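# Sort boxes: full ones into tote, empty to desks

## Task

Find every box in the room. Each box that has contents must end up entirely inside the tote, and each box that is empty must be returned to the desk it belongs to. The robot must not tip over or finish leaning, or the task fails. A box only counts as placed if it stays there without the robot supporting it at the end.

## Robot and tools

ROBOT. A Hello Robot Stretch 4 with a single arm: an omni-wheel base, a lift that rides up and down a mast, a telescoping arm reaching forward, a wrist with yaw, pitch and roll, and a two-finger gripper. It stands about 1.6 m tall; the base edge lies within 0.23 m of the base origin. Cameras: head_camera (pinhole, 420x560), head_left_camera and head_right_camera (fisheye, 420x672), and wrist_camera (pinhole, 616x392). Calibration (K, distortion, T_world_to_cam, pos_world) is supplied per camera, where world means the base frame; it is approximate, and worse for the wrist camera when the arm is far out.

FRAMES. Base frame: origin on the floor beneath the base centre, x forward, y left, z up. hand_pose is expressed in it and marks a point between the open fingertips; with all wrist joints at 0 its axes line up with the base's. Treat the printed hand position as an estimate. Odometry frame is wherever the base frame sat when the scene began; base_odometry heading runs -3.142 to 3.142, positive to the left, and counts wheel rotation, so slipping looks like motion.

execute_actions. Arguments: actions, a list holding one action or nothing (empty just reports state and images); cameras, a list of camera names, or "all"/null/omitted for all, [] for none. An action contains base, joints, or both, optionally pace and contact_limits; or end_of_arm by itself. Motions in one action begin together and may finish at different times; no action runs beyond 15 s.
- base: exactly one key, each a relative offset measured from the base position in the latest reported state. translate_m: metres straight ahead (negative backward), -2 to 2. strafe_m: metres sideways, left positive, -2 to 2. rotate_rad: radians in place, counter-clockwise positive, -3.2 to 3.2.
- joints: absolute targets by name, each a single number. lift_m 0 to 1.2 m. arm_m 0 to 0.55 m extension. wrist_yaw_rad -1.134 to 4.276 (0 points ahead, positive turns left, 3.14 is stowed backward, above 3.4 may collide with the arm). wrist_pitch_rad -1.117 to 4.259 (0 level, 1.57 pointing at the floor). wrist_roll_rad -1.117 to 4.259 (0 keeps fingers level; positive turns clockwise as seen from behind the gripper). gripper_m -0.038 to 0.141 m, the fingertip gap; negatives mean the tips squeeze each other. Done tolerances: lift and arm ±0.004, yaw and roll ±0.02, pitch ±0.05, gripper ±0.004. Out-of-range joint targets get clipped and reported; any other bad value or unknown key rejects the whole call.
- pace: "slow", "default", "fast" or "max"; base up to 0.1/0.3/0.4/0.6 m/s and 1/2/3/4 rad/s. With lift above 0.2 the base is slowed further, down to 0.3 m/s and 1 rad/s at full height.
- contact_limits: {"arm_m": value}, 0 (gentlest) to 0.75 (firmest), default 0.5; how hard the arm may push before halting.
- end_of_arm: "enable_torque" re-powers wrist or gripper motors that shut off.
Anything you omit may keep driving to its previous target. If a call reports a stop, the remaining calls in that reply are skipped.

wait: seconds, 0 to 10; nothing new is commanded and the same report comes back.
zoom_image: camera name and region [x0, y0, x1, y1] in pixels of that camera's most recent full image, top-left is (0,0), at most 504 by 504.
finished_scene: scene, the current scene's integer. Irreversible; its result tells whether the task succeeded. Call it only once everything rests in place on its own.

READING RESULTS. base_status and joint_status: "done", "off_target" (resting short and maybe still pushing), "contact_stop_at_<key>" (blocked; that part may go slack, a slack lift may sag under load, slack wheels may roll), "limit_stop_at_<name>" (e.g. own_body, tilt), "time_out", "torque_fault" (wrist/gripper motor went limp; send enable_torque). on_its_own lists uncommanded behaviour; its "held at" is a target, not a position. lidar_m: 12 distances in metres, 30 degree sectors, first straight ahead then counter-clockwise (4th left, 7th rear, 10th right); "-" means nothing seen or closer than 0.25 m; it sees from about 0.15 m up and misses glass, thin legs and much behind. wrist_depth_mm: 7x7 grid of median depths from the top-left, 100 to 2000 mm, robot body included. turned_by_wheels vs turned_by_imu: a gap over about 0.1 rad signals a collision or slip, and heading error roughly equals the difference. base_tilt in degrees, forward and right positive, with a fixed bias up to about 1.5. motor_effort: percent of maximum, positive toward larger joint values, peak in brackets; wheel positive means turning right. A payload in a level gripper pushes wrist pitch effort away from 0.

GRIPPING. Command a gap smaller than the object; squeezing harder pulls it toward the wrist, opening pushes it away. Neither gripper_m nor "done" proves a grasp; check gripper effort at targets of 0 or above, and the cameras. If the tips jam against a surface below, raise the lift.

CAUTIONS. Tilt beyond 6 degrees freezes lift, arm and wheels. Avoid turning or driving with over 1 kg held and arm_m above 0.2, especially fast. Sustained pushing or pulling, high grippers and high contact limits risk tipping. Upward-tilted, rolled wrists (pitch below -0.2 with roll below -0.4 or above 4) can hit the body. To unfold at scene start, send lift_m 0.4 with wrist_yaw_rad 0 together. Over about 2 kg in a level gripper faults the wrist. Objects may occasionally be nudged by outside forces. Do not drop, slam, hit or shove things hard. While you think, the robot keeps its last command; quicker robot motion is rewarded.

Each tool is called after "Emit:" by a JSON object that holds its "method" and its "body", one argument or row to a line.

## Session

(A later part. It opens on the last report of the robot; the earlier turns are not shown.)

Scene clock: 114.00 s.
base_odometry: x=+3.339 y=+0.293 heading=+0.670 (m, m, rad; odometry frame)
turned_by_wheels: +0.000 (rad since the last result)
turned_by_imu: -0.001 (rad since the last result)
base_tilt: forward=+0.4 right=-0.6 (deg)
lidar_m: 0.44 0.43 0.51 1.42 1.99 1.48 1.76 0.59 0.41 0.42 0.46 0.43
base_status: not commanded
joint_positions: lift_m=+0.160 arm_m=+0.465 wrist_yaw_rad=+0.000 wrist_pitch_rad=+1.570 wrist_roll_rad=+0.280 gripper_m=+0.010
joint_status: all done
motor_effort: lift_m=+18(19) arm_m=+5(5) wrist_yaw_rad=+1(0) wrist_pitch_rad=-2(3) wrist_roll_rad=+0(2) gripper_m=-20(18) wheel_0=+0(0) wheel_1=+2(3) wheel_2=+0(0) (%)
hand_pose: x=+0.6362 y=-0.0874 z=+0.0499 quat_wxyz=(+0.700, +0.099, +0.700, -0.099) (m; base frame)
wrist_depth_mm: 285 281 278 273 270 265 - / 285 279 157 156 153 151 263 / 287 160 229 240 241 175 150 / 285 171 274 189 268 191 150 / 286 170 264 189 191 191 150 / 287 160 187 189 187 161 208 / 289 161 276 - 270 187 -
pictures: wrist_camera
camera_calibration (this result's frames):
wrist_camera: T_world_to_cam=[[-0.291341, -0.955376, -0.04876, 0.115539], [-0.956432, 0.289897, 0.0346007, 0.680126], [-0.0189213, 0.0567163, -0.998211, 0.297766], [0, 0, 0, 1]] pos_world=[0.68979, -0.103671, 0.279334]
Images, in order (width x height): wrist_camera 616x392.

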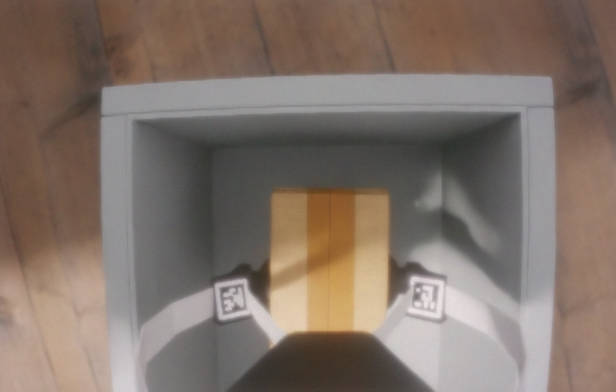

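Emit:
{"method": "execute_actions", "body": {
  "actions": [
    {"joints":{"lift_m":0.148},"pace":"slow"}
  ],
  "cameras": []
}}

Emit:
{"method": "execute_actions", "body": {
  "actions": [
    {"joints":{"gripper_m":0.075}}
  ],
  "cameras": ["wrist_camera"]
}}

Emit:
{"method": "execute_actions", "body": {
  "actions": [
    {"joints":{"lift_m":0.45}}
  ],
  "cameras": ["wrist_camera"]
}}

Scene clock: 118.23 s.
base_odometry: x=+3.339 y=+0.293 heading=+0.670 (m, m, rad; odometry frame)
turned_by_wheels: +0.000 (rad since the last result)
turned_by_imu: -0.001 (rad since the last result)
base_tilt: forward=+0.3 right=-0.7 (deg)
lidar_m: 0.43 0.42 0.50 1.44 2.00 1.49 1.74 0.56 0.40 0.42 0.47 0.44
base_status: not commanded
joint_positions: lift_m=+0.148 arm_m=+0.465 wrist_yaw_rad=+0.000 wrist_pitch_rad=+1.570 wrist_roll_rad=+0.280 gripper_m=+0.010
joint_status: all done
motor_effort: lift_m=+18(18) arm_m=+5(5) wrist_yaw_rad=+1(1) wrist_pitch_rad=+0(1) wrist_roll_rad=-1(3) gripper_m=-19(20) wheel_0=+0(0) wheel_1=+2(2) wheel_2=+0(0) (%)
hand_pose: x=+0.6362 y=-0.0874 z=+0.0379 quat_wxyz=(+0.700, +0.099, +0.700, -0.099) (m; base frame)
wrist_depth_mm: 272 268 265 262 257 256 - / 272 147 144 143 141 140 - / 273 156 228 238 241 175 - / 274 159 262 189 256 191 - / 274 158 263 189 191 191 - / 274 148 188 190 187 161 - / 276 148 264 - 258 187 -
pictures: none
No camera images: the call's "cameras" was empty. Leave "cameras" out to get every camera's image.

Scene clock: 119.67 s.
base_odometry: x=+3.339 y=+0.293 heading=+0.670 (m, m, rad; odometry frame)
turned_by_wheels: +0.000 (rad since the last result)
turned_by_imu: +0.000 (rad since the last result)
base_tilt: forward=+0.2 right=-0.7 (deg)
lidar_m: 0.44 0.41 0.51 1.44 1.98 1.49 1.73 0.57 0.43 0.41 0.44 0.44
base_status: not commanded
joint_positions: lift_m=+0.148 arm_m=+0.465 wrist_yaw_rad=+0.000 wrist_pitch_rad=+1.570 wrist_roll_rad=+0.280 gripper_m=+0.075
joint_status: all done
motor_effort: lift_m=+18(18) arm_m=+5(5) wrist_yaw_rad=+0(0) wrist_pitch_rad=-1(1) wrist_roll_rad=-2(2) gripper_m=+0(21) wheel_0=+0(0) wheel_1=+3(3) wheel_2=+0(0) (%)
hand_pose: x=+0.6361 y=-0.0874 z=+0.0379 quat_wxyz=(+0.700, +0.099, +0.700, -0.099) (m; base frame)
wrist_depth_mm: 272 270 266 263 259 256 - / 274 147 145 143 142 140 - / 273 155 226 237 238 175 - / 274 160 263 215 257 190 - / 274 158 238 211 225 191 - / 276 156 203 211 210 171 - / 276 150 264 - 257 159 -
pictures: wrist_camera
camera_calibration (this result's frames):
wrist_camera: T_world_to_cam=[[-0.291378, -0.955367, -0.0487156, 0.114964], [-0.956418, 0.289927, 0.0347464, 0.680487], [-0.0190716, 0.0567168, -0.998208, 0.285877], [0, 0, 0, 1]] pos_world=[0.68978, -0.103673, 0.267321]
Images, in order (width x height): wrist_camera 616x392.

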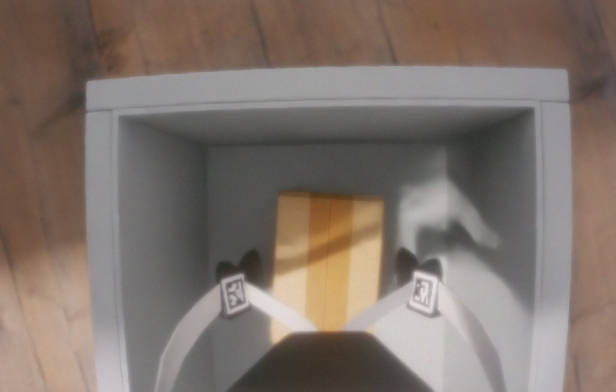

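Scene clock: 121.97 s.
base_odometry: x=+3.339 y=+0.293 heading=+0.670 (m, m, rad; odometry frame)
turned_by_wheels: +0.000 (rad since the last result)
turned_by_imu: +0.000 (rad since the last result)
base_tilt: forward=+0.3 right=-0.7 (deg)
lidar_m: 0.45 0.42 0.50 1.43 1.98 1.49 1.73 0.58 0.41 0.41 0.46 0.45
base_status: not commanded
joint_positions: lift_m=+0.450 arm_m=+0.465 wrist_yaw_rad=+0.000 wrist_pitch_rad=+1.570 wrist_roll_rad=+0.280 gripper_m=+0.075
joint_status: all done
motor_effort: lift_m=+24(25) arm_m=+5(5) wrist_yaw_rad=+0(1) wrist_pitch_rad=-3(3) wrist_roll_rad=-1(2) gripper_m=+0(4) wheel_0=+0(0) wheel_1=+3(3) wheel_2=+0(0) (%)
hand_pose: x=+0.6362 y=-0.0874 z=+0.3394 quat_wxyz=(+0.700, +0.099, +0.700, -0.099) (m; base frame)
wrist_depth_mm: 580 574 569 559 549 549 469 / 585 574 569 564 559 549 496 / 585 580 569 564 559 549 525 / 585 574 569 554 554 554 549 / 559 580 574 559 554 554 544 / 554 580 204 564 439 549 549 / 559 591 574 - 559 549 544
pictures: wrist_camera
camera_calibration (this result's frames):
wrist_camera: T_world_to_cam=[[-0.291378, -0.955367, -0.0487156, 0.129653], [-0.956418, 0.289927, 0.0347464, 0.670014], [-0.0190716, 0.0567168, -0.998208, 0.586847], [0, 0, 0, 1]] pos_world=[0.689784, -0.103673, 0.568831]
Images, in order (width x height): wrist_camera 616x392.

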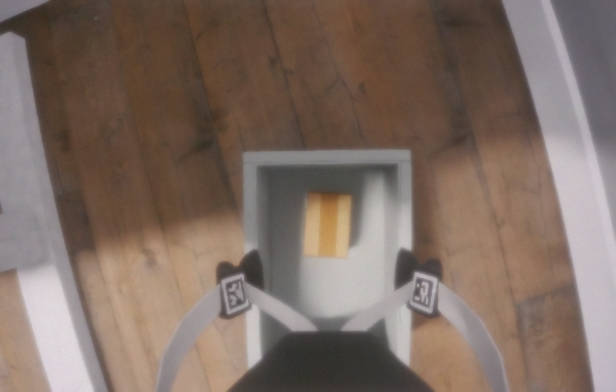

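Emit:
{"method": "execute_actions", "body": {
  "actions": [
    {"base":{"translate_m":-0.25},"joints":{"arm_m":0.1,"gripper_m":0.12},"pace":"fast"}
  ],
  "cameras": []
}}

Emit:
{"method": "execute_actions", "body": {
  "actions": [
    {"base":{"strafe_m":1.046},"joints":{"lift_m":1.197,"wrist_roll_rad":1.0},"pace":"fast"}
  ],
  "cameras": []
}}

Emit:
{"method": "execute_actions", "body": {
  "actions": [
    {"base":{"translate_m":0.26},"joints":{"arm_m":0.53},"pace":"fast"}
  ],
  "cameras": ["wrist_camera","head_left_camera"]
}}

Scene clock: 133.00 s.
base_odometry: x=+3.143 y=+0.138 heading=+0.670 (m, m, rad; odometry frame)
turned_by_wheels: +0.000 (rad since the last result)
turned_by_imu: -0.001 (rad since the last result)
base_tilt: forward=+0.4 right=-0.7 (deg)
lidar_m: 0.67 0.65 0.84 2.49 1.69 1.27 1.74 0.56 0.40 0.38 0.40 0.63
base_status: done
joint_positions: lift_m=+0.450 arm_m=+0.101 wrist_yaw_rad=+0.000 wrist_pitch_rad=+1.570 wrist_roll_rad=+0.280 gripper_m=+0.120
joint_status: all done
motor_effort: lift_m=+23(24) arm_m=-5(3) wrist_yaw_rad=+2(1) wrist_pitch_rad=-3(2) wrist_roll_rad=-1(2) gripper_m=+1(0) wheel_0=+0(8) wheel_1=-1(7) wheel_2=-1(12) (%)
hand_pose: x=+0.2718 y=-0.0874 z=+0.3395 quat_wxyz=(+0.700, +0.099, +0.700, -0.099) (m; base frame)
wrist_depth_mm: 591 574 569 569 554 549 466 / 585 574 569 569 559 549 488 / 591 585 574 569 564 554 517 / 591 585 569 564 559 549 544 / 591 580 574 564 559 554 549 / 591 585 211 421 442 549 549 / 591 591 377 - 359 554 549
pictures: none
No camera images: the call's "cameras" was empty. Leave "cameras" out to get every camera's image.

Scene clock: 136.77 s.
base_odometry: x=+2.494 y=+0.958 heading=+0.670 (m, m, rad; odometry frame)
turned_by_wheels: +0.000 (rad since the last result)
turned_by_imu: -0.001 (rad since the last result)
base_tilt: forward=+0.3 right=-0.7 (deg)
lidar_m: 0.59 0.61 0.87 1.45 1.49 1.19 1.15 1.21 1.50 1.41 0.85 0.64
base_status: done
joint_positions: lift_m=+1.197 arm_m=+0.101 wrist_yaw_rad=+0.000 wrist_pitch_rad=+1.570 wrist_roll_rad=+1.000 gripper_m=+0.120
joint_status: all done
motor_effort: lift_m=+24(26) arm_m=-5(5) wrist_yaw_rad=+2(2) wrist_pitch_rad=-1(2) wrist_roll_rad=+2(5) gripper_m=-1(0) wheel_0=+2(9) wheel_1=-1(12) wheel_2=+0(1) (%)
hand_pose: x=+0.2719 y=-0.0874 z=+1.0865 quat_wxyz=(+0.621, +0.339, +0.620, -0.339) (m; base frame)
wrist_depth_mm: 377 768 1308 1281 1281 1281 1255 / 382 1060 1308 1336 1281 1281 1255 / 1366 1336 1336 1308 1281 1281 1255 / 1366 1336 1336 1308 1308 1229 1229 / 1336 1397 1336 1336 1078 1281 1255 / 1397 1366 211 1308 1098 603 1281 / 1366 1336 1308 - 1308 1281 496
pictures: none
No camera images: the call's "cameras" was empty. Leave "cameras" out to get every camera's image.

Scene clock: 139.10 s.
base_odometry: x=+2.698 y=+1.120 heading=+0.670 (m, m, rad; odometry frame)
turned_by_wheels: +0.000 (rad since the last result)
turned_by_imu: +0.000 (rad since the last result)
base_tilt: forward=+0.3 right=-0.6 (deg)
lidar_m: 0.33 0.35 0.49 1.47 1.50 1.42 1.39 1.48 1.49 1.44 0.49 0.35
base_status: done
joint_positions: lift_m=+1.197 arm_m=+0.529 wrist_yaw_rad=+0.000 wrist_pitch_rad=+1.570 wrist_roll_rad=+1.000 gripper_m=+0.120
joint_status: all done
motor_effort: lift_m=+23(24) arm_m=+5(3) wrist_yaw_rad=+0(2) wrist_pitch_rad=+1(4) wrist_roll_rad=-1(1) gripper_m=-1(1) wheel_0=+1(8) wheel_1=+2(7) wheel_2=+0(8) (%)
hand_pose: x=+0.7004 y=-0.0874 z=+1.0865 quat_wxyz=(+0.621, +0.339, +0.620, -0.339) (m; base frame)
wrist_depth_mm: 375 370 364 362 355 349 343 / 379 370 364 359 353 349 343 / 377 370 368 357 355 349 347 / 377 373 368 315 355 353 349 / 379 375 366 357 359 351 349 / 379 377 211 364 359 351 347 / 382 375 368 - 359 353 349
pictures: head_left_camera, wrist_camera
camera_calibration (this result's frames):
wrist_camera: T_world_to_cam=[[-0.848569, -0.526768, -0.0494573, 0.613272], [-0.528554, 0.848192, 0.0346458, 0.454725], [0.023699, 0.0555402, -0.998175, 1.3037], [0, 0, 0, 1]] pos_world=[0.729854, -0.13505, 1.3159]
Images, in order (width x height): head_left_camera 420x672, wrist_camera 616x392.

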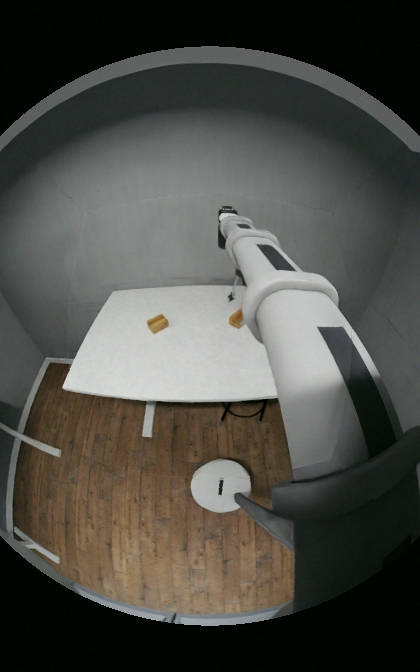

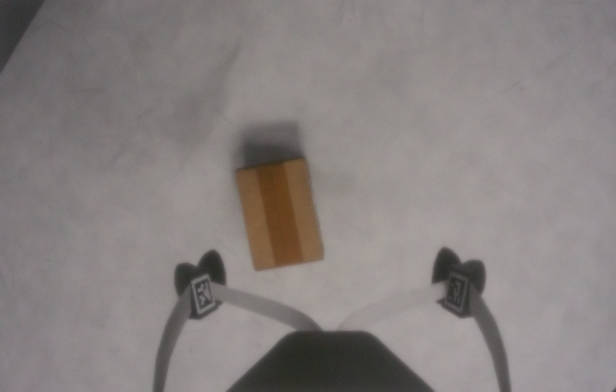

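Emit:
{"method": "execute_actions", "body": {
  "actions": [
    {"base":{"translate_m":0.033},"joints":{"arm_m":0.546,"wrist_roll_rad":0.81}}
  ],
  "cameras": ["wrist_camera"]
}}

Scene clock: 142.77 s.
base_odometry: x=+2.724 y=+1.140 heading=+0.670 (m, m, rad; odometry frame)
turned_by_wheels: +0.000 (rad since the last result)
turned_by_imu: +0.000 (rad since the last result)
base_tilt: forward=+0.2 right=-0.7 (deg)
lidar_m: 0.29 0.33 0.46 1.47 1.53 1.50 1.42 1.53 1.51 1.45 0.45 0.32
base_status: done
joint_positions: lift_m=+1.197 arm_m=+0.545 wrist_yaw_rad=+0.000 wrist_pitch_rad=+1.570 wrist_roll_rad=+0.810 gripper_m=+0.120
joint_status: all done
motor_effort: lift_m=+23(23) arm_m=+5(7) wrist_yaw_rad=+0(0) wrist_pitch_rad=-2(1) wrist_roll_rad=-3(4) gripper_m=+1(0) wheel_0=+2(6) wheel_1=+0(4) wheel_2=+2(9) (%)
hand_pose: x=+0.7163 y=-0.0874 z=+1.0865 quat_wxyz=(+0.650, +0.279, +0.650, -0.279) (m; base frame)
wrist_depth_mm: 377 373 364 359 355 349 343 / 377 370 366 362 357 349 345 / 375 373 368 362 355 351 347 / 379 373 368 362 355 351 345 / 377 373 366 312 355 349 349 / 379 375 211 317 355 351 351 / 382 373 370 - 357 355 349
pictures: wrist_camera
camera_calibration (this result's frames):
wrist_camera: T_world_to_cam=[[-0.734392, -0.676939, -0.0492164, 0.531608], [-0.678607, 0.733686, 0.0346038, 0.560657], [0.0126847, 0.0588114, -0.998189, 1.31151], [0, 0, 0, 1]] pos_world=[0.754238, -0.128612, 1.3159]
Images, in order (width x height): wrist_camera 616x392.

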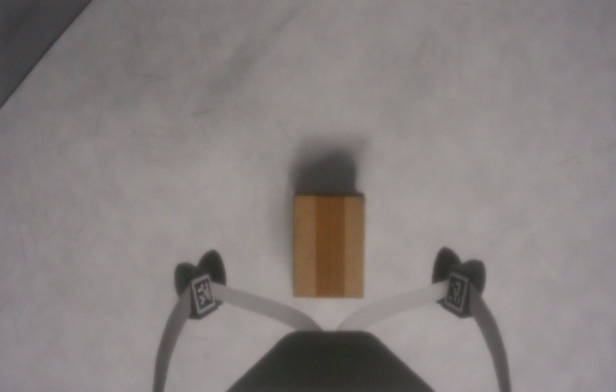

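Emit:
{"method": "execute_actions", "body": {
  "actions": [
    {"joints":{"lift_m":1.088}}
  ],
  "cameras": []
}}

Emit:
{"method": "execute_actions", "body": {
  "actions": [
    {"joints":{"gripper_m":0.01}}
  ],
  "cameras": ["wrist_camera"]
}}

Emit:
{"method": "execute_actions", "body": {
  "actions": [
    {"joints":{"lift_m":1.19}}
  ],
  "cameras": []
}}

Emit:
{"method": "execute_actions", "body": {
  "actions": [
    {"joints":{"wrist_pitch_rad":0.3,"arm_m":0.4}}
  ],
  "cameras": ["wrist_camera"]
}}

Emit:
{"method": "execute_actions", "body": {
  "actions": [],
  "cameras": []
}}

Scene clock: 148.43 s.
base_odometry: x=+2.724 y=+1.140 heading=+0.670 (m, m, rad; odometry frame)
turned_by_wheels: +0.000 (rad since the last result)
turned_by_imu: -0.001 (rad since the last result)
base_tilt: forward=+0.3 right=-0.7 (deg)
lidar_m: 0.29 0.32 0.45 1.44 1.52 1.49 1.44 1.51 1.51 1.45 0.43 0.32
base_status: not commanded
joint_positions: lift_m=+1.088 arm_m=+0.545 wrist_yaw_rad=+0.000 wrist_pitch_rad=+1.570 wrist_roll_rad=+0.810 gripper_m=+0.120
joint_status: all done
motor_effort: lift_m=+17(22) arm_m=+5(5) wrist_yaw_rad=+0(1) wrist_pitch_rad=+0(0) wrist_roll_rad=-2(3) gripper_m=-2(0) wheel_0=+2(2) wheel_1=+1(1) wheel_2=+2(2) (%)
hand_pose: x=+0.7163 y=-0.0874 z=+0.9780 quat_wxyz=(+0.650, +0.279, +0.650, -0.279) (m; base frame)
wrist_depth_mm: 263 259 255 252 248 245 - / 264 260 256 252 249 245 243 / 264 260 256 252 250 246 243 / 265 262 257 207 249 246 245 / 265 260 256 204 249 247 245 / 265 262 211 204 202 246 246 / 267 264 258 - 251 248 -
pictures: none
No camera images: the call's "cameras" was empty. Leave "cameras" out to get every camera's image.

Scene clock: 150.40 s.
base_odometry: x=+2.724 y=+1.140 heading=+0.670 (m, m, rad; odometry frame)
turned_by_wheels: +0.000 (rad since the last result)
turned_by_imu: +0.000 (rad since the last result)
base_tilt: forward=+0.2 right=-0.7 (deg)
lidar_m: 0.30 0.32 0.43 1.47 1.53 1.50 1.43 1.51 1.50 1.45 0.44 0.32
base_status: not commanded
joint_positions: lift_m=+1.088 arm_m=+0.545 wrist_yaw_rad=+0.000 wrist_pitch_rad=+1.570 wrist_roll_rad=+0.810 gripper_m=+0.010
joint_status: all done
motor_effort: lift_m=+18(18) arm_m=+5(5) wrist_yaw_rad=+1(1) wrist_pitch_rad=-2(0) wrist_roll_rad=+0(2) gripper_m=-19(19) wheel_0=+2(2) wheel_1=+1(1) wheel_2=+2(2) (%)
hand_pose: x=+0.7163 y=-0.0874 z=+0.9779 quat_wxyz=(+0.650, +0.279, +0.650, -0.279) (m; base frame)
wrist_depth_mm: 260 256 254 251 248 243 - / 262 258 255 251 248 245 241 / 264 258 254 252 248 246 243 / 264 260 256 194 248 246 244 / 266 259 256 190 190 247 244 / 265 262 188 189 187 176 243 / 267 262 258 - 251 247 -
pictures: wrist_camera
camera_calibration (this result's frames):
wrist_camera: T_world_to_cam=[[-0.734382, -0.676951, -0.0491965, 0.526234], [-0.678618, 0.733675, 0.0346223, 0.564401], [0.0126566, 0.0588116, -0.998189, 1.20315], [0, 0, 0, 1]] pos_world=[0.754242, -0.128611, 1.20732]
Images, in order (width x height): wrist_camera 616x392.

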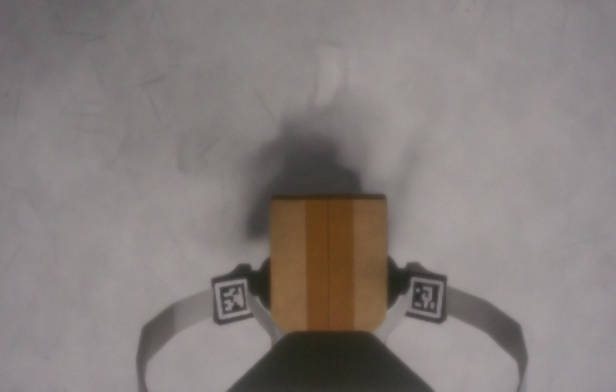

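Scene clock: 151.87 s.
base_odometry: x=+2.724 y=+1.140 heading=+0.670 (m, m, rad; odometry frame)
turned_by_wheels: +0.000 (rad since the last result)
turned_by_imu: +0.000 (rad since the last result)
base_tilt: forward=+0.3 right=-0.7 (deg)
lidar_m: 0.29 0.32 0.44 1.45 1.52 1.50 1.43 1.54 1.49 1.46 0.45 0.32
base_status: not commanded
joint_positions: lift_m=+1.190 arm_m=+0.545 wrist_yaw_rad=+0.000 wrist_pitch_rad=+1.570 wrist_roll_rad=+0.810 gripper_m=+0.010
joint_status: all done
motor_effort: lift_m=+25(26) arm_m=+4(5) wrist_yaw_rad=+0(0) wrist_pitch_rad=-1(0) wrist_roll_rad=-2(1) gripper_m=-18(19) wheel_0=+2(2) wheel_1=+1(1) wheel_2=+2(2) (%)
hand_pose: x=+0.7163 y=-0.0874 z=+1.0794 quat_wxyz=(+0.650, +0.279, +0.650, -0.279) (m; base frame)
wrist_depth_mm: 366 362 357 351 347 343 340 / 368 364 357 351 347 342 338 / 368 362 357 353 349 343 338 / 370 366 362 193 349 343 342 / 370 368 359 190 191 343 343 / 370 366 188 189 188 176 343 / 373 368 362 - 349 347 343
pictures: none
No camera images: the call's "cameras" was empty. Leave "cameras" out to get every camera's image.

Scene clock: 153.37 s.
base_odometry: x=+2.724 y=+1.140 heading=+0.670 (m, m, rad; odometry frame)
turned_by_wheels: +0.000 (rad since the last result)
turned_by_imu: +0.000 (rad since the last result)
base_tilt: forward=+0.2 right=-0.8 (deg)
lidar_m: 0.29 0.33 0.45 1.46 1.53 1.50 1.43 1.53 1.49 1.45 0.46 0.32
base_status: not commanded
joint_positions: lift_m=+1.190 arm_m=+0.401 wrist_yaw_rad=+0.000 wrist_pitch_rad=+0.306 wrist_roll_rad=+0.810 gripper_m=+0.010
joint_status: all done
motor_effort: lift_m=+25(25) arm_m=-5(7) wrist_yaw_rad=+1(1) wrist_pitch_rad=-19(19) wrist_roll_rad=-1(1) gripper_m=-18(19) wheel_0=+2(2) wheel_1=+1(1) wheel_2=+2(2) (%)
hand_pose: x=+0.8469 y=-0.0874 z=+1.2809 quat_wxyz=(+0.908, +0.390, +0.140, -0.060) (m; base frame)
wrist_depth_mm: 402 415 424 445 459 477 496 / 410 427 445 459 477 492 512 / 427 439 459 477 492 517 530 / 442 455 477 195 504 530 549 / 455 473 492 190 201 554 488 / 477 488 187 189 187 176 449 / 492 508 530 - 554 466 402
pictures: wrist_camera
camera_calibration (this result's frames):
wrist_camera: T_world_to_cam=[[-0.174994, -0.676873, -0.714996, 1.01616], [-0.237994, 0.733747, -0.636375, 1.12889], [0.955372, 0.0588029, -0.289493, -0.202219], [0, 0, 0, 1]] pos_world=[0.639686, -0.128616, 1.38641]
Images, in order (width x height): wrist_camera 616x392.

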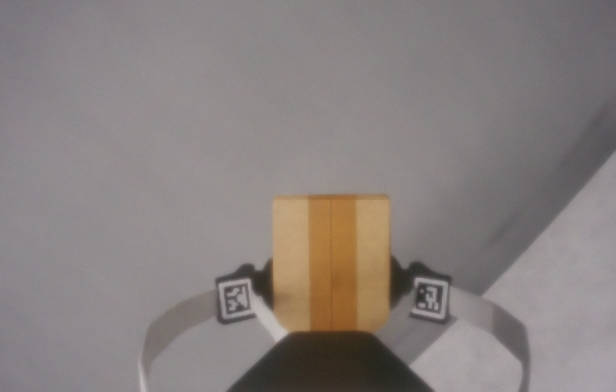

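Scene clock: 153.37 s.
base_odometry: x=+2.724 y=+1.140 heading=+0.670 (m, m, rad; odometry frame)
turned_by_wheels: +0.000 (rad since the last result)
turned_by_imu: +0.000 (rad since the last result)
base_tilt: forward=+0.2 right=-0.8 (deg)
lidar_m: 0.29 0.33 0.45 1.46 1.53 1.50 1.43 1.53 1.49 1.45 0.46 0.32
base_status: not commanded
joint_positions: lift_m=+1.190 arm_m=+0.401 wrist_yaw_rad=+0.000 wrist_pitch_rad=+0.306 wrist_roll_rad=+0.810 gripper_m=+0.010
joint_status: all done
motor_effort: lift_m=+25(25) arm_m=-5(7) wrist_yaw_rad=+1(1) wrist_pitch_rad=-19(19) wrist_roll_rad=-1(1) gripper_m=-18(19) wheel_0=+2(2) wheel_1=+1(1) wheel_2=+2(2) (%)
hand_pose: x=+0.8469 y=-0.0874 z=+1.2809 quat_wxyz=(+0.908, +0.390, +0.140, -0.060) (m; base frame)
wrist_depth_mm: 402 415 424 445 459 477 496 / 410 427 445 459 477 492 512 / 427 439 459 477 492 517 530 / 442 455 477 195 504 530 549 / 455 473 492 190 201 554 488 / 477 488 187 189 187 176 449 / 492 508 530 - 554 466 402
pictures: none
No camera images: the call's "cameras" was empty. Leave "cameras" out to get every camera's image.

Emit:
{"method": "execute_actions", "body": {
  "actions": [
    {"base":{"translate_m":-0.25},"joints":{"arm_m":0.05},"pace":"fast"}
  ],
  "cameras": []
}}

Emit:
{"method": "execute_actions", "body": {
  "actions": [
    {"base":{"strafe_m":-1.014},"joints":{"wrist_pitch_rad":1.57,"wrist_roll_rad":0.28},"pace":"fast"}
  ],
  "cameras": []
}}

Emit:
{"method": "execute_actions", "body": {
  "actions": [
    {"base":{"translate_m":0.206},"joints":{"arm_m":0.362,"lift_m":0.45},"pace":"fast"}
  ],
  "cameras": ["wrist_camera"]
}}

Scene clock: 162.83 s.
base_odometry: x=+2.528 y=+0.985 heading=+0.670 (m, m, rad; odometry frame)
turned_by_wheels: +0.000 (rad since the last result)
turned_by_imu: -0.001 (rad since the last result)
base_tilt: forward=+0.3 right=-0.7 (deg)
lidar_m: 0.55 0.59 0.80 1.42 1.51 1.26 1.18 1.25 1.49 1.43 0.78 0.57
base_status: done
joint_positions: lift_m=+1.190 arm_m=+0.051 wrist_yaw_rad=+0.000 wrist_pitch_rad=+0.306 wrist_roll_rad=+0.810 gripper_m=+0.010
joint_status: all done
motor_effort: lift_m=+25(25) arm_m=-5(10) wrist_yaw_rad=+2(1) wrist_pitch_rad=-18(19) wrist_roll_rad=-1(1) gripper_m=-20(20) wheel_0=-1(4) wheel_1=-1(6) wheel_2=-1(9) (%)
hand_pose: x=+0.4968 y=-0.0875 z=+1.2810 quat_wxyz=(+0.908, +0.390, +0.140, -0.060) (m; base frame)
wrist_depth_mm: 904 946 976 1008 1042 1078 1118 / 931 976 991 1042 1078 1042 768 / 960 991 1025 1098 1098 854 654 / 1008 1042 1078 194 891 707 564 / 1042 1078 1098 190 201 597 496 / 1060 1118 188 190 187 176 445 / 1118 1138 1138 - 544 469 410
pictures: none
No camera images: the call's "cameras" was empty. Leave "cameras" out to get every camera's image.

Scene clock: 167.50 s.
base_odometry: x=+3.157 y=+0.190 heading=+0.670 (m, m, rad; odometry frame)
turned_by_wheels: +0.000 (rad since the last result)
turned_by_imu: +0.001 (rad since the last result)
base_tilt: forward=+0.3 right=-0.8 (deg)
lidar_m: 0.63 0.60 0.80 2.46 1.71 1.30 1.83 0.60 0.44 0.42 0.49 0.66
base_status: done
joint_positions: lift_m=+1.190 arm_m=+0.051 wrist_yaw_rad=+0.000 wrist_pitch_rad=+1.570 wrist_roll_rad=+0.280 gripper_m=+0.010
joint_status: all done
motor_effort: lift_m=+24(25) arm_m=-5(5) wrist_yaw_rad=+1(0) wrist_pitch_rad=-1(11) wrist_roll_rad=-1(7) gripper_m=-22(22) wheel_0=+1(8) wheel_1=+1(11) wheel_2=+0(0) (%)
hand_pose: x=+0.2219 y=-0.0874 z=+1.0794 quat_wxyz=(+0.700, +0.099, +0.700, -0.099) (m; base frame)
wrist_depth_mm: 1366 1281 1308 1281 1281 723 525 / 1336 1336 1308 1308 1281 798 549 / 1366 1336 1308 1308 1281 866 585 / 1308 1336 1336 194 1308 946 627 / 1366 1366 1336 190 191 1042 668 / 1366 1366 189 189 187 176 707 / 1366 1308 1336 - 1281 1205 788
pictures: none
No camera images: the call's "cameras" was empty. Leave "cameras" out to get every camera's image.

Scene clock: 170.43 s.
base_odometry: x=+3.319 y=+0.318 heading=+0.670 (m, m, rad; odometry frame)
turned_by_wheels: +0.000 (rad since the last result)
turned_by_imu: +0.000 (rad since the last result)
base_tilt: forward=+0.2 right=-0.7 (deg)
lidar_m: 0.44 0.40 0.51 1.46 2.00 1.48 1.84 0.61 0.45 0.45 0.49 0.45
base_status: done
joint_positions: lift_m=+0.450 arm_m=+0.361 wrist_yaw_rad=+0.000 wrist_pitch_rad=+1.570 wrist_roll_rad=+0.280 gripper_m=+0.010
joint_status: all done
motor_effort: lift_m=+19(22) arm_m=+5(7) wrist_yaw_rad=+1(2) wrist_pitch_rad=-1(4) wrist_roll_rad=-1(2) gripper_m=-20(21) wheel_0=+1(5) wheel_1=+1(4) wheel_2=+0(8) (%)
hand_pose: x=+0.5322 y=-0.0874 z=+0.3399 quat_wxyz=(+0.700, +0.099, +0.700, -0.099) (m; base frame)
wrist_depth_mm: 580 574 574 564 554 549 512 / 591 580 574 488 488 544 535 / 585 580 569 517 554 549 544 / 549 580 574 193 484 549 544 / 554 574 580 190 191 554 544 / 559 585 187 190 188 176 549 / 554 580 574 - 559 554 544
pictures: wrist_camera
camera_calibration (this result's frames):
wrist_camera: T_world_to_cam=[[-0.291011, -0.955477, -0.0487501, 0.0991929], [-0.956531, 0.289565, 0.0346327, 0.570651], [-0.0189744, 0.0567095, -0.99821, 0.585228], [0, 0, 0, 1]] pos_world=[0.585817, -0.103652, 0.569253]
Images, in order (width x height): wrist_camera 616x392.

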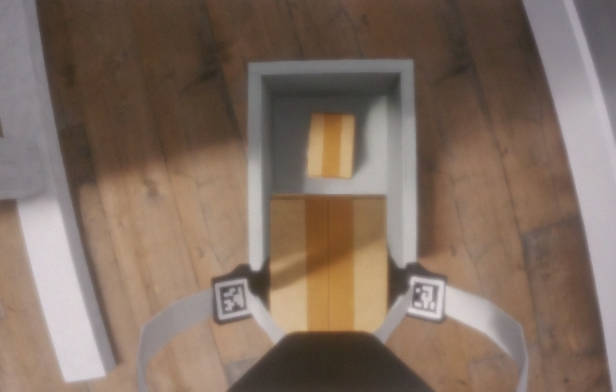

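Emit:
{"method": "execute_actions", "body": {
  "actions": [
    {"joints":{"arm_m":0.35,"lift_m":0.25}}
  ],
  "cameras": ["wrist_camera"]
}}

Scene clock: 175.37 s.
base_odometry: x=+3.319 y=+0.318 heading=+0.670 (m, m, rad; odometry frame)
turned_by_wheels: +0.000 (rad since the last result)
turned_by_imu: -0.001 (rad since the last result)
base_tilt: forward=+0.2 right=-0.8 (deg)
lidar_m: 0.44 0.40 0.48 1.45 1.97 1.48 1.85 0.62 0.45 0.45 0.49 0.44
base_status: not commanded
joint_positions: lift_m=+0.250 arm_m=+0.351 wrist_yaw_rad=+0.000 wrist_pitch_rad=+1.570 wrist_roll_rad=+0.280 gripper_m=+0.010
joint_status: all done
motor_effort: lift_m=+19(20) arm_m=-5(7) wrist_yaw_rad=+0(0) wrist_pitch_rad=-3(4) wrist_roll_rad=-1(0) gripper_m=-21(20) wheel_0=+1(1) wheel_1=+1(1) wheel_2=+0(0) (%)
hand_pose: x=+0.5220 y=-0.0874 z=+0.1399 quat_wxyz=(+0.700, +0.099, +0.700, -0.099) (m; base frame)
wrist_depth_mm: 377 373 310 347 336 351 351 / 377 370 322 310 355 349 349 / 377 375 324 312 355 353 353 / 379 375 322 193 343 357 355 / 382 373 282 189 190 355 353 / 382 375 188 189 187 176 353 / 384 379 251 - 250 242 355
pictures: wrist_camera
camera_calibration (this result's frames):
wrist_camera: T_world_to_cam=[[-0.291038, -0.95547, -0.0487111, 0.0864761], [-0.956521, 0.289586, 0.0347609, 0.56777], [-0.0191069, 0.0567099, -0.998208, 0.385478], [0, 0, 0, 1]] pos_world=[0.575617, -0.103654, 0.369263]
Images, in order (width x height): wrist_camera 616x392.

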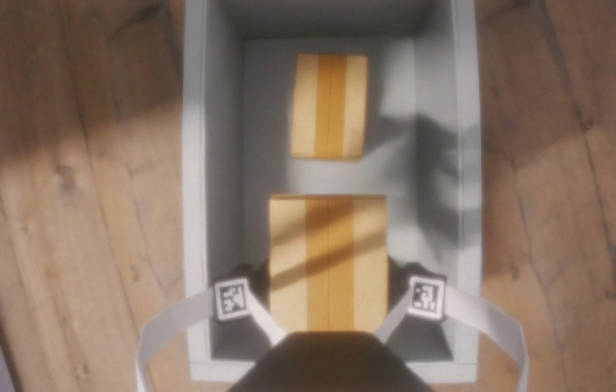

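Emit:
{"method": "execute_actions", "body": {
  "actions": [
    {"base":{"strafe_m":-0.004},"joints":{"lift_m":0.19},"pace":"slow"}
  ],
  "cameras": []
}}

Emit:
{"method": "execute_actions", "body": {
  "actions": [
    {"joints":{"lift_m":0.148},"pace":"slow"}
  ],
  "cameras": ["wrist_camera"]
}}

Emit:
{"method": "execute_actions", "body": {
  "actions": [
    {"joints":{"gripper_m":0.075}}
  ],
  "cameras": ["wrist_camera"]
}}

Emit:
{"method": "execute_actions", "body": {
  "actions": [
    {"joints":{"lift_m":0.45}}
  ],
  "cameras": ["wrist_camera"]
}}

Scene clock: 183.03 s.
base_odometry: x=+3.321 y=+0.315 heading=+0.670 (m, m, rad; odometry frame)
turned_by_wheels: +0.000 (rad since the last result)
turned_by_imu: -0.001 (rad since the last result)
base_tilt: forward=+0.2 right=-0.6 (deg)
lidar_m: 0.71 0.41 0.50 1.46 2.00 1.47 1.84 0.61 0.43 0.44 0.47 0.47
base_status: done
joint_positions: lift_m=+0.190 arm_m=+0.351 wrist_yaw_rad=+0.000 wrist_pitch_rad=+1.570 wrist_roll_rad=+0.280 gripper_m=+0.010
joint_status: all done
motor_effort: lift_m=+19(18) arm_m=-5(5) wrist_yaw_rad=+0(0) wrist_pitch_rad=-3(1) wrist_roll_rad=+0(1) gripper_m=-20(21) wheel_0=+3(5) wheel_1=-1(2) wheel_2=+0(1) (%)
hand_pose: x=+0.5220 y=-0.0874 z=+0.0799 quat_wxyz=(+0.700, +0.099, +0.700, -0.099) (m; base frame)
wrist_depth_mm: 315 310 294 252 297 199 293 / 317 314 297 252 298 204 291 / 315 312 298 252 298 207 294 / 317 314 297 193 297 208 293 / 319 314 264 190 191 208 296 / 322 314 188 189 188 177 296 / 320 315 247 - 251 186 296
pictures: none
No camera images: the call's "cameras" was empty. Leave "cameras" out to get every camera's image.

Scene clock: 184.23 s.
base_odometry: x=+3.321 y=+0.315 heading=+0.670 (m, m, rad; odometry frame)
turned_by_wheels: +0.000 (rad since the last result)
turned_by_imu: +0.000 (rad since the last result)
base_tilt: forward=+0.3 right=-0.7 (deg)
lidar_m: 0.65 0.40 0.50 1.45 1.99 1.47 1.84 0.60 0.44 0.46 0.47 0.63
base_status: not commanded
joint_positions: lift_m=+0.148 arm_m=+0.351 wrist_yaw_rad=+0.000 wrist_pitch_rad=+1.570 wrist_roll_rad=+0.280 gripper_m=+0.010
joint_status: all done
motor_effort: lift_m=+19(19) arm_m=-5(5) wrist_yaw_rad=+0(0) wrist_pitch_rad=-2(3) wrist_roll_rad=+0(2) gripper_m=-21(19) wheel_0=+3(3) wheel_1=-1(1) wheel_2=+0(0) (%)
hand_pose: x=+0.5220 y=-0.0874 z=+0.0379 quat_wxyz=(+0.700, +0.099, +0.700, -0.099) (m; base frame)
wrist_depth_mm: 272 156 260 209 253 182 - / 272 159 262 209 255 186 - / 273 160 262 212 255 189 - / 273 159 263 193 256 190 - / 273 159 263 190 190 190 - / 274 149 188 189 187 161 - / 276 149 247 - 250 186 -
pictures: wrist_camera
camera_calibration (this result's frames):
wrist_camera: T_world_to_cam=[[-0.291038, -0.955471, -0.0487111, 0.0815078], [-0.956521, 0.289586, 0.0347609, 0.571311], [-0.0191069, 0.0567099, -0.998208, 0.283691], [0, 0, 0, 1]] pos_world=[0.575613, -0.103654, 0.267294]
Images, in order (width x height): wrist_camera 616x392.

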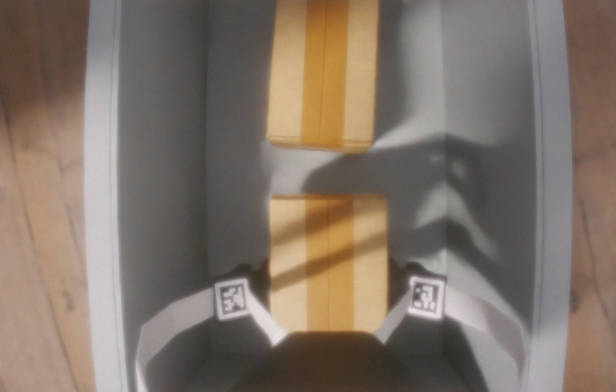

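Scene clock: 185.67 s.
base_odometry: x=+3.321 y=+0.315 heading=+0.670 (m, m, rad; odometry frame)
turned_by_wheels: +0.000 (rad since the last result)
turned_by_imu: +0.000 (rad since the last result)
base_tilt: forward=+0.2 right=-0.8 (deg)
lidar_m: 0.68 0.41 0.50 1.45 1.98 1.48 1.84 0.62 0.45 0.43 0.48 0.60
base_status: not commanded
joint_positions: lift_m=+0.148 arm_m=+0.351 wrist_yaw_rad=+0.000 wrist_pitch_rad=+1.571 wrist_roll_rad=+0.280 gripper_m=+0.075
joint_status: all done
motor_effort: lift_m=+18(19) arm_m=-5(5) wrist_yaw_rad=-1(0) wrist_pitch_rad=-2(3) wrist_roll_rad=+1(0) gripper_m=-1(23) wheel_0=+3(3) wheel_1=-2(1) wheel_2=+0(0) (%)
hand_pose: x=+0.5219 y=-0.0874 z=+0.0379 quat_wxyz=(+0.700, +0.099, +0.700, -0.099) (m; base frame)
wrist_depth_mm: 273 157 263 210 255 183 - / 274 158 264 209 255 186 - / 274 160 264 211 257 189 - / 274 159 265 260 257 190 - / 274 159 239 211 225 190 - / 276 157 203 211 210 172 - / 276 150 248 - 259 158 -
pictures: wrist_camera
camera_calibration (this result's frames):
wrist_camera: T_world_to_cam=[[-0.29113, -0.955445, -0.0486637, 0.0815353], [-0.956489, 0.28967, 0.0349165, 0.571228], [-0.0192644, 0.0567116, -0.998205, 0.283772], [0, 0, 0, 1]] pos_world=[0.575578, -0.103658, 0.267285]
Images, in order (width x height): wrist_camera 616x392.

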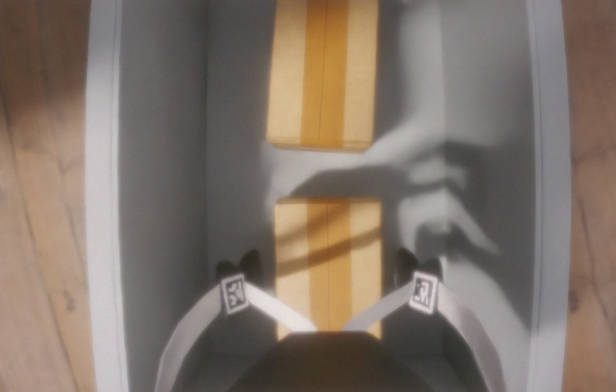

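Scene clock: 187.97 s.
base_odometry: x=+3.321 y=+0.315 heading=+0.670 (m, m, rad; odometry frame)
turned_by_wheels: +0.000 (rad since the last result)
turned_by_imu: +0.000 (rad since the last result)
base_tilt: forward=+0.2 right=-0.7 (deg)
lidar_m: 0.47 0.41 0.51 1.44 1.98 1.49 1.79 0.60 0.42 0.45 0.47 0.44
base_status: not commanded
joint_positions: lift_m=+0.450 arm_m=+0.351 wrist_yaw_rad=+0.000 wrist_pitch_rad=+1.570 wrist_roll_rad=+0.280 gripper_m=+0.075
joint_status: all done
motor_effort: lift_m=+24(25) arm_m=-5(5) wrist_yaw_rad=+0(1) wrist_pitch_rad=-2(1) wrist_roll_rad=+1(0) gripper_m=-2(0) wheel_0=+3(3) wheel_1=-1(2) wheel_2=+0(0) (%)
hand_pose: x=+0.5219 y=-0.0874 z=+0.3394 quat_wxyz=(+0.700, +0.099, +0.700, -0.099) (m; base frame)
wrist_depth_mm: 585 574 569 559 549 549 512 / 585 574 569 517 535 549 530 / 585 580 574 512 554 549 544 / 559 574 569 559 554 549 544 / 554 580 574 530 554 549 544 / 554 585 204 469 442 549 544 / 559 580 580 - 564 549 549
pictures: wrist_camera
camera_calibration (this result's frames):
wrist_camera: T_world_to_cam=[[-0.291125, -0.955445, -0.0486947, 0.0962251], [-0.956493, 0.28967, 0.0348148, 0.560762], [-0.0191582, 0.0567116, -0.998207, 0.584713], [0, 0, 0, 1]] pos_world=[0.575581, -0.103658, 0.568828]
Images, in order (width x height): wrist_camera 616x392.

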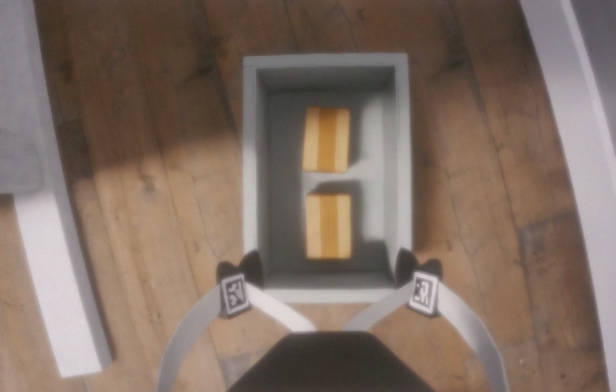

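Emit:
{"method": "execute_actions", "body": {
  "actions": [
    {"base":{"translate_m":-0.22},"joints":{"arm_m":0.1,"gripper_m":0.12},"pace":"fast"}
  ],
  "cameras": []
}}

Emit:
{"method": "execute_actions", "body": {
  "actions": [
    {"base":{"strafe_m":1.422},"joints":{"lift_m":1.197,"wrist_roll_rad":1.9},"pace":"fast"}
  ],
  "cameras": []
}}

Emit:
{"method": "execute_actions", "body": {
  "actions": [
    {"base":{"translate_m":0.24},"joints":{"arm_m":0.53},"pace":"fast"}
  ],
  "cameras": ["wrist_camera","head_left_camera"]
}}

Scene clock: 194.20 s.
base_odometry: x=+3.149 y=+0.178 heading=+0.670 (m, m, rad; odometry frame)
turned_by_wheels: +0.000 (rad since the last result)
turned_by_imu: -0.001 (rad since the last result)
base_tilt: forward=+0.3 right=-0.7 (deg)
lidar_m: 0.65 0.57 0.81 2.48 1.70 1.28 1.82 0.62 0.44 0.40 0.48 0.66
base_status: done
joint_positions: lift_m=+0.450 arm_m=+0.101 wrist_yaw_rad=+0.000 wrist_pitch_rad=+1.570 wrist_roll_rad=+0.280 gripper_m=+0.120
joint_status: all done
motor_effort: lift_m=+24(24) arm_m=-5(6) wrist_yaw_rad=+2(0) wrist_pitch_rad=-4(1) wrist_roll_rad=+0(0) gripper_m=+1(1) wheel_0=-1(6) wheel_1=-1(5) wheel_2=-1(10) (%)
hand_pose: x=+0.2719 y=-0.0874 z=+0.3395 quat_wxyz=(+0.700, +0.099, +0.700, -0.099) (m; base frame)
wrist_depth_mm: 585 580 569 559 569 544 504 / 591 585 574 564 559 549 525 / 585 580 574 564 554 549 544 / 597 580 574 564 559 554 549 / 585 580 574 564 559 549 544 / 591 585 211 421 445 554 549 / 591 585 377 - 362 549 554
pictures: none
No camera images: the call's "cameras" was empty. Leave "cameras" out to get every camera's image.

Scene clock: 198.90 s.
base_odometry: x=+2.266 y=+1.293 heading=+0.670 (m, m, rad; odometry frame)
turned_by_wheels: +0.000 (rad since the last result)
turned_by_imu: -0.001 (rad since the last result)
base_tilt: forward=+0.1 right=-0.8 (deg)
lidar_m: 0.56 0.59 1.11 1.06 1.10 1.22 1.16 1.24 1.92 1.81 0.81 0.60
base_status: done
joint_positions: lift_m=+1.197 arm_m=+0.101 wrist_yaw_rad=+0.000 wrist_pitch_rad=+1.570 wrist_roll_rad=+1.900 gripper_m=+0.120
joint_status: all done
motor_effort: lift_m=+23(26) arm_m=-5(5) wrist_yaw_rad=+0(2) wrist_pitch_rad=-2(2) wrist_roll_rad=+2(2) gripper_m=+0(0) wheel_0=+3(11) wheel_1=+0(11) wheel_2=+0(2) (%)
hand_pose: x=+0.2719 y=-0.0874 z=+1.0865 quat_wxyz=(+0.412, +0.575, +0.411, -0.575) (m; base frame)
wrist_depth_mm: 798 1336 1336 1308 1281 1255 1281 / 798 1366 1281 1308 1308 1281 1255 / 1118 1336 1336 1308 1281 1281 904 / 1366 1336 1336 1308 1098 1042 1281 / 1366 1336 1336 1308 1098 1281 1229 / 399 1336 211 1336 1308 1281 1255 / 389 1182 1336 - 1281 1281 1255
pictures: none
No camera images: the call's "cameras" was empty. Leave "cameras" out to get every camera's image.

Scene clock: 201.13 s.
base_odometry: x=+2.454 y=+1.442 heading=+0.671 (m, m, rad; odometry frame)
turned_by_wheels: +0.000 (rad since the last result)
turned_by_imu: +0.000 (rad since the last result)
base_tilt: forward=+0.3 right=-0.8 (deg)
lidar_m: 0.32 0.36 1.60 1.06 1.11 1.48 1.41 1.48 1.93 1.84 0.50 0.36
base_status: done
joint_positions: lift_m=+1.197 arm_m=+0.529 wrist_yaw_rad=+0.000 wrist_pitch_rad=+1.570 wrist_roll_rad=+1.900 gripper_m=+0.120
joint_status: all done
motor_effort: lift_m=+23(23) arm_m=+5(5) wrist_yaw_rad=+1(0) wrist_pitch_rad=-1(0) wrist_roll_rad=+2(3) gripper_m=+0(3) wheel_0=+1(6) wheel_1=+1(3) wheel_2=+2(9) (%)
hand_pose: x=+0.7004 y=-0.0874 z=+1.0865 quat_wxyz=(+0.412, +0.575, +0.411, -0.575) (m; base frame)
wrist_depth_mm: 375 368 364 359 353 347 343 / 373 368 366 359 353 351 343 / 377 373 366 359 355 349 347 / 375 373 368 359 355 351 345 / 379 375 366 314 357 353 349 / 382 377 211 362 359 353 347 / 382 379 373 - 359 355 353
pictures: head_left_camera, wrist_camera
camera_calibration (this result's frames):
wrist_camera: T_world_to_cam=[[-0.940098, 0.337272, -0.0496325, 0.753115], [0.33581, 0.941258, 0.0355684, -0.143521], [0.0587132, 0.0167707, -0.998134, 1.27575], [0, 0, 0, 1]] pos_world=[0.681295, -0.14031, 1.31585]
Images, in order (width x height): head_left_camera 420x672, wrist_camera 616x392.

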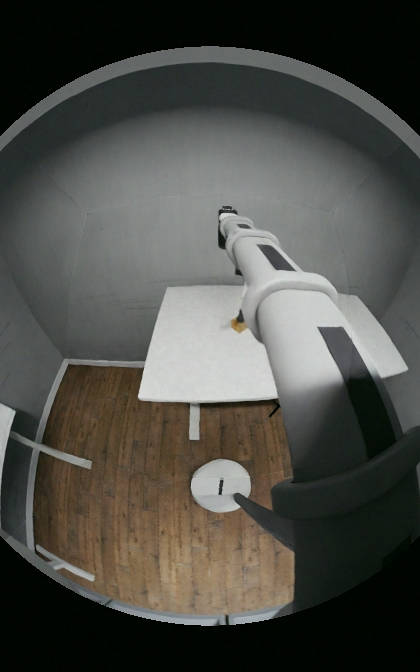

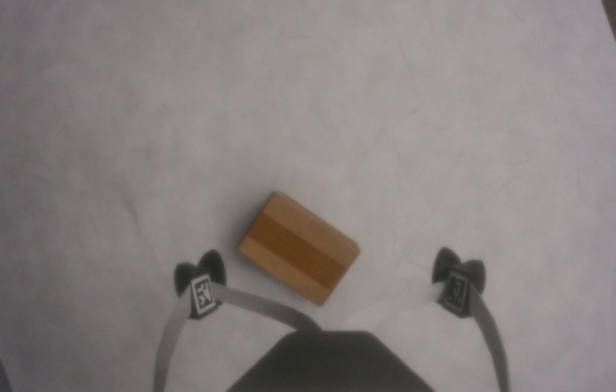

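Emit:
{"method": "execute_actions", "body": {
  "actions": [
    {"base":{"translate_m":0.012},"joints":{"arm_m":0.545,"wrist_roll_rad":0.92}}
  ],
  "cameras": []
}}

Emit:
{"method": "execute_actions", "body": {
  "actions": [
    {"base":{"strafe_m":-0.007}}
  ],
  "cameras": ["wrist_camera"]
}}

Scene clock: 204.97 s.
base_odometry: x=+2.463 y=+1.450 heading=+0.671 (m, m, rad; odometry frame)
turned_by_wheels: +0.000 (rad since the last result)
turned_by_imu: -0.001 (rad since the last result)
base_tilt: forward=+0.2 right=-0.7 (deg)
lidar_m: 0.31 0.35 1.60 1.04 1.10 1.49 1.42 1.51 1.92 1.83 0.48 0.33
base_status: done
joint_positions: lift_m=+1.197 arm_m=+0.544 wrist_yaw_rad=+0.000 wrist_pitch_rad=+1.570 wrist_roll_rad=+0.920 gripper_m=+0.120
joint_status: all done
motor_effort: lift_m=+23(23) arm_m=+5(6) wrist_yaw_rad=+1(0) wrist_pitch_rad=-2(0) wrist_roll_rad=-2(6) gripper_m=-2(0) wheel_0=+1(5) wheel_1=+1(4) wheel_2=+1(7) (%)
hand_pose: x=+0.7153 y=-0.0874 z=+1.0865 quat_wxyz=(+0.634, +0.314, +0.633, -0.314) (m; base frame)
wrist_depth_mm: 375 370 364 357 355 349 343 / 377 368 366 359 357 349 345 / 377 373 368 362 357 351 349 / 382 370 368 359 359 351 349 / 379 375 366 315 355 351 349 / 379 373 212 362 355 351 349 / 382 377 370 - 357 355 349
pictures: none
No camera images: the call's "cameras" was empty. Leave "cameras" out to get every camera's image.

Scene clock: 205.57 s.
base_odometry: x=+2.467 y=+1.444 heading=+0.671 (m, m, rad; odometry frame)
turned_by_wheels: +0.000 (rad since the last result)
turned_by_imu: +0.000 (rad since the last result)
base_tilt: forward=+0.3 right=-0.8 (deg)
lidar_m: 0.33 0.33 1.61 1.06 1.11 1.47 1.42 1.51 1.90 1.84 0.47 0.33
base_status: done
joint_positions: lift_m=+1.197 arm_m=+0.544 wrist_yaw_rad=+0.000 wrist_pitch_rad=+1.570 wrist_roll_rad=+0.920 gripper_m=+0.120
joint_status: not commanded
motor_effort: lift_m=+23(23) arm_m=+5(5) wrist_yaw_rad=+1(1) wrist_pitch_rad=-1(0) wrist_roll_rad=-2(1) gripper_m=-2(1) wheel_0=+0(6) wheel_1=+0(8) wheel_2=+0(1) (%)
hand_pose: x=+0.7153 y=-0.0874 z=+1.0865 quat_wxyz=(+0.634, +0.314, +0.633, -0.314) (m; base frame)
wrist_depth_mm: 375 370 366 359 355 349 343 / 375 368 366 362 355 349 345 / 377 370 366 364 355 351 345 / 379 375 368 359 357 351 349 / 379 375 366 312 359 355 347 / 379 373 211 362 355 353 349 / 379 375 370 - 357 355 351
pictures: wrist_camera
camera_calibration (this result's frames):
wrist_camera: T_world_to_cam=[[-0.804259, -0.592226, -0.04935, 0.5884], [-0.59397, 0.803742, 0.0346233, 0.505542], [0.0191599, 0.0571585, -0.998181, 1.30675], [0, 0, 0, 1]] pos_world=[0.748466, -0.132551, 1.31591]
Images, in order (width x height): wrist_camera 616x392.

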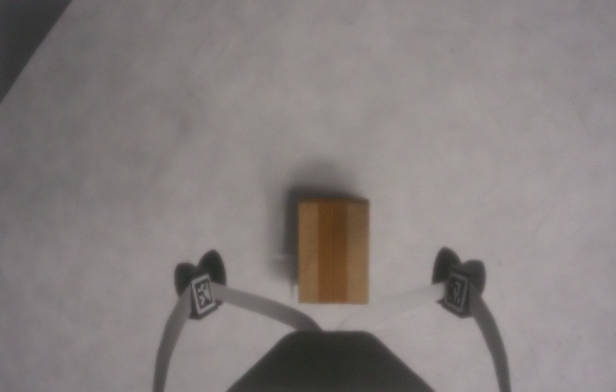

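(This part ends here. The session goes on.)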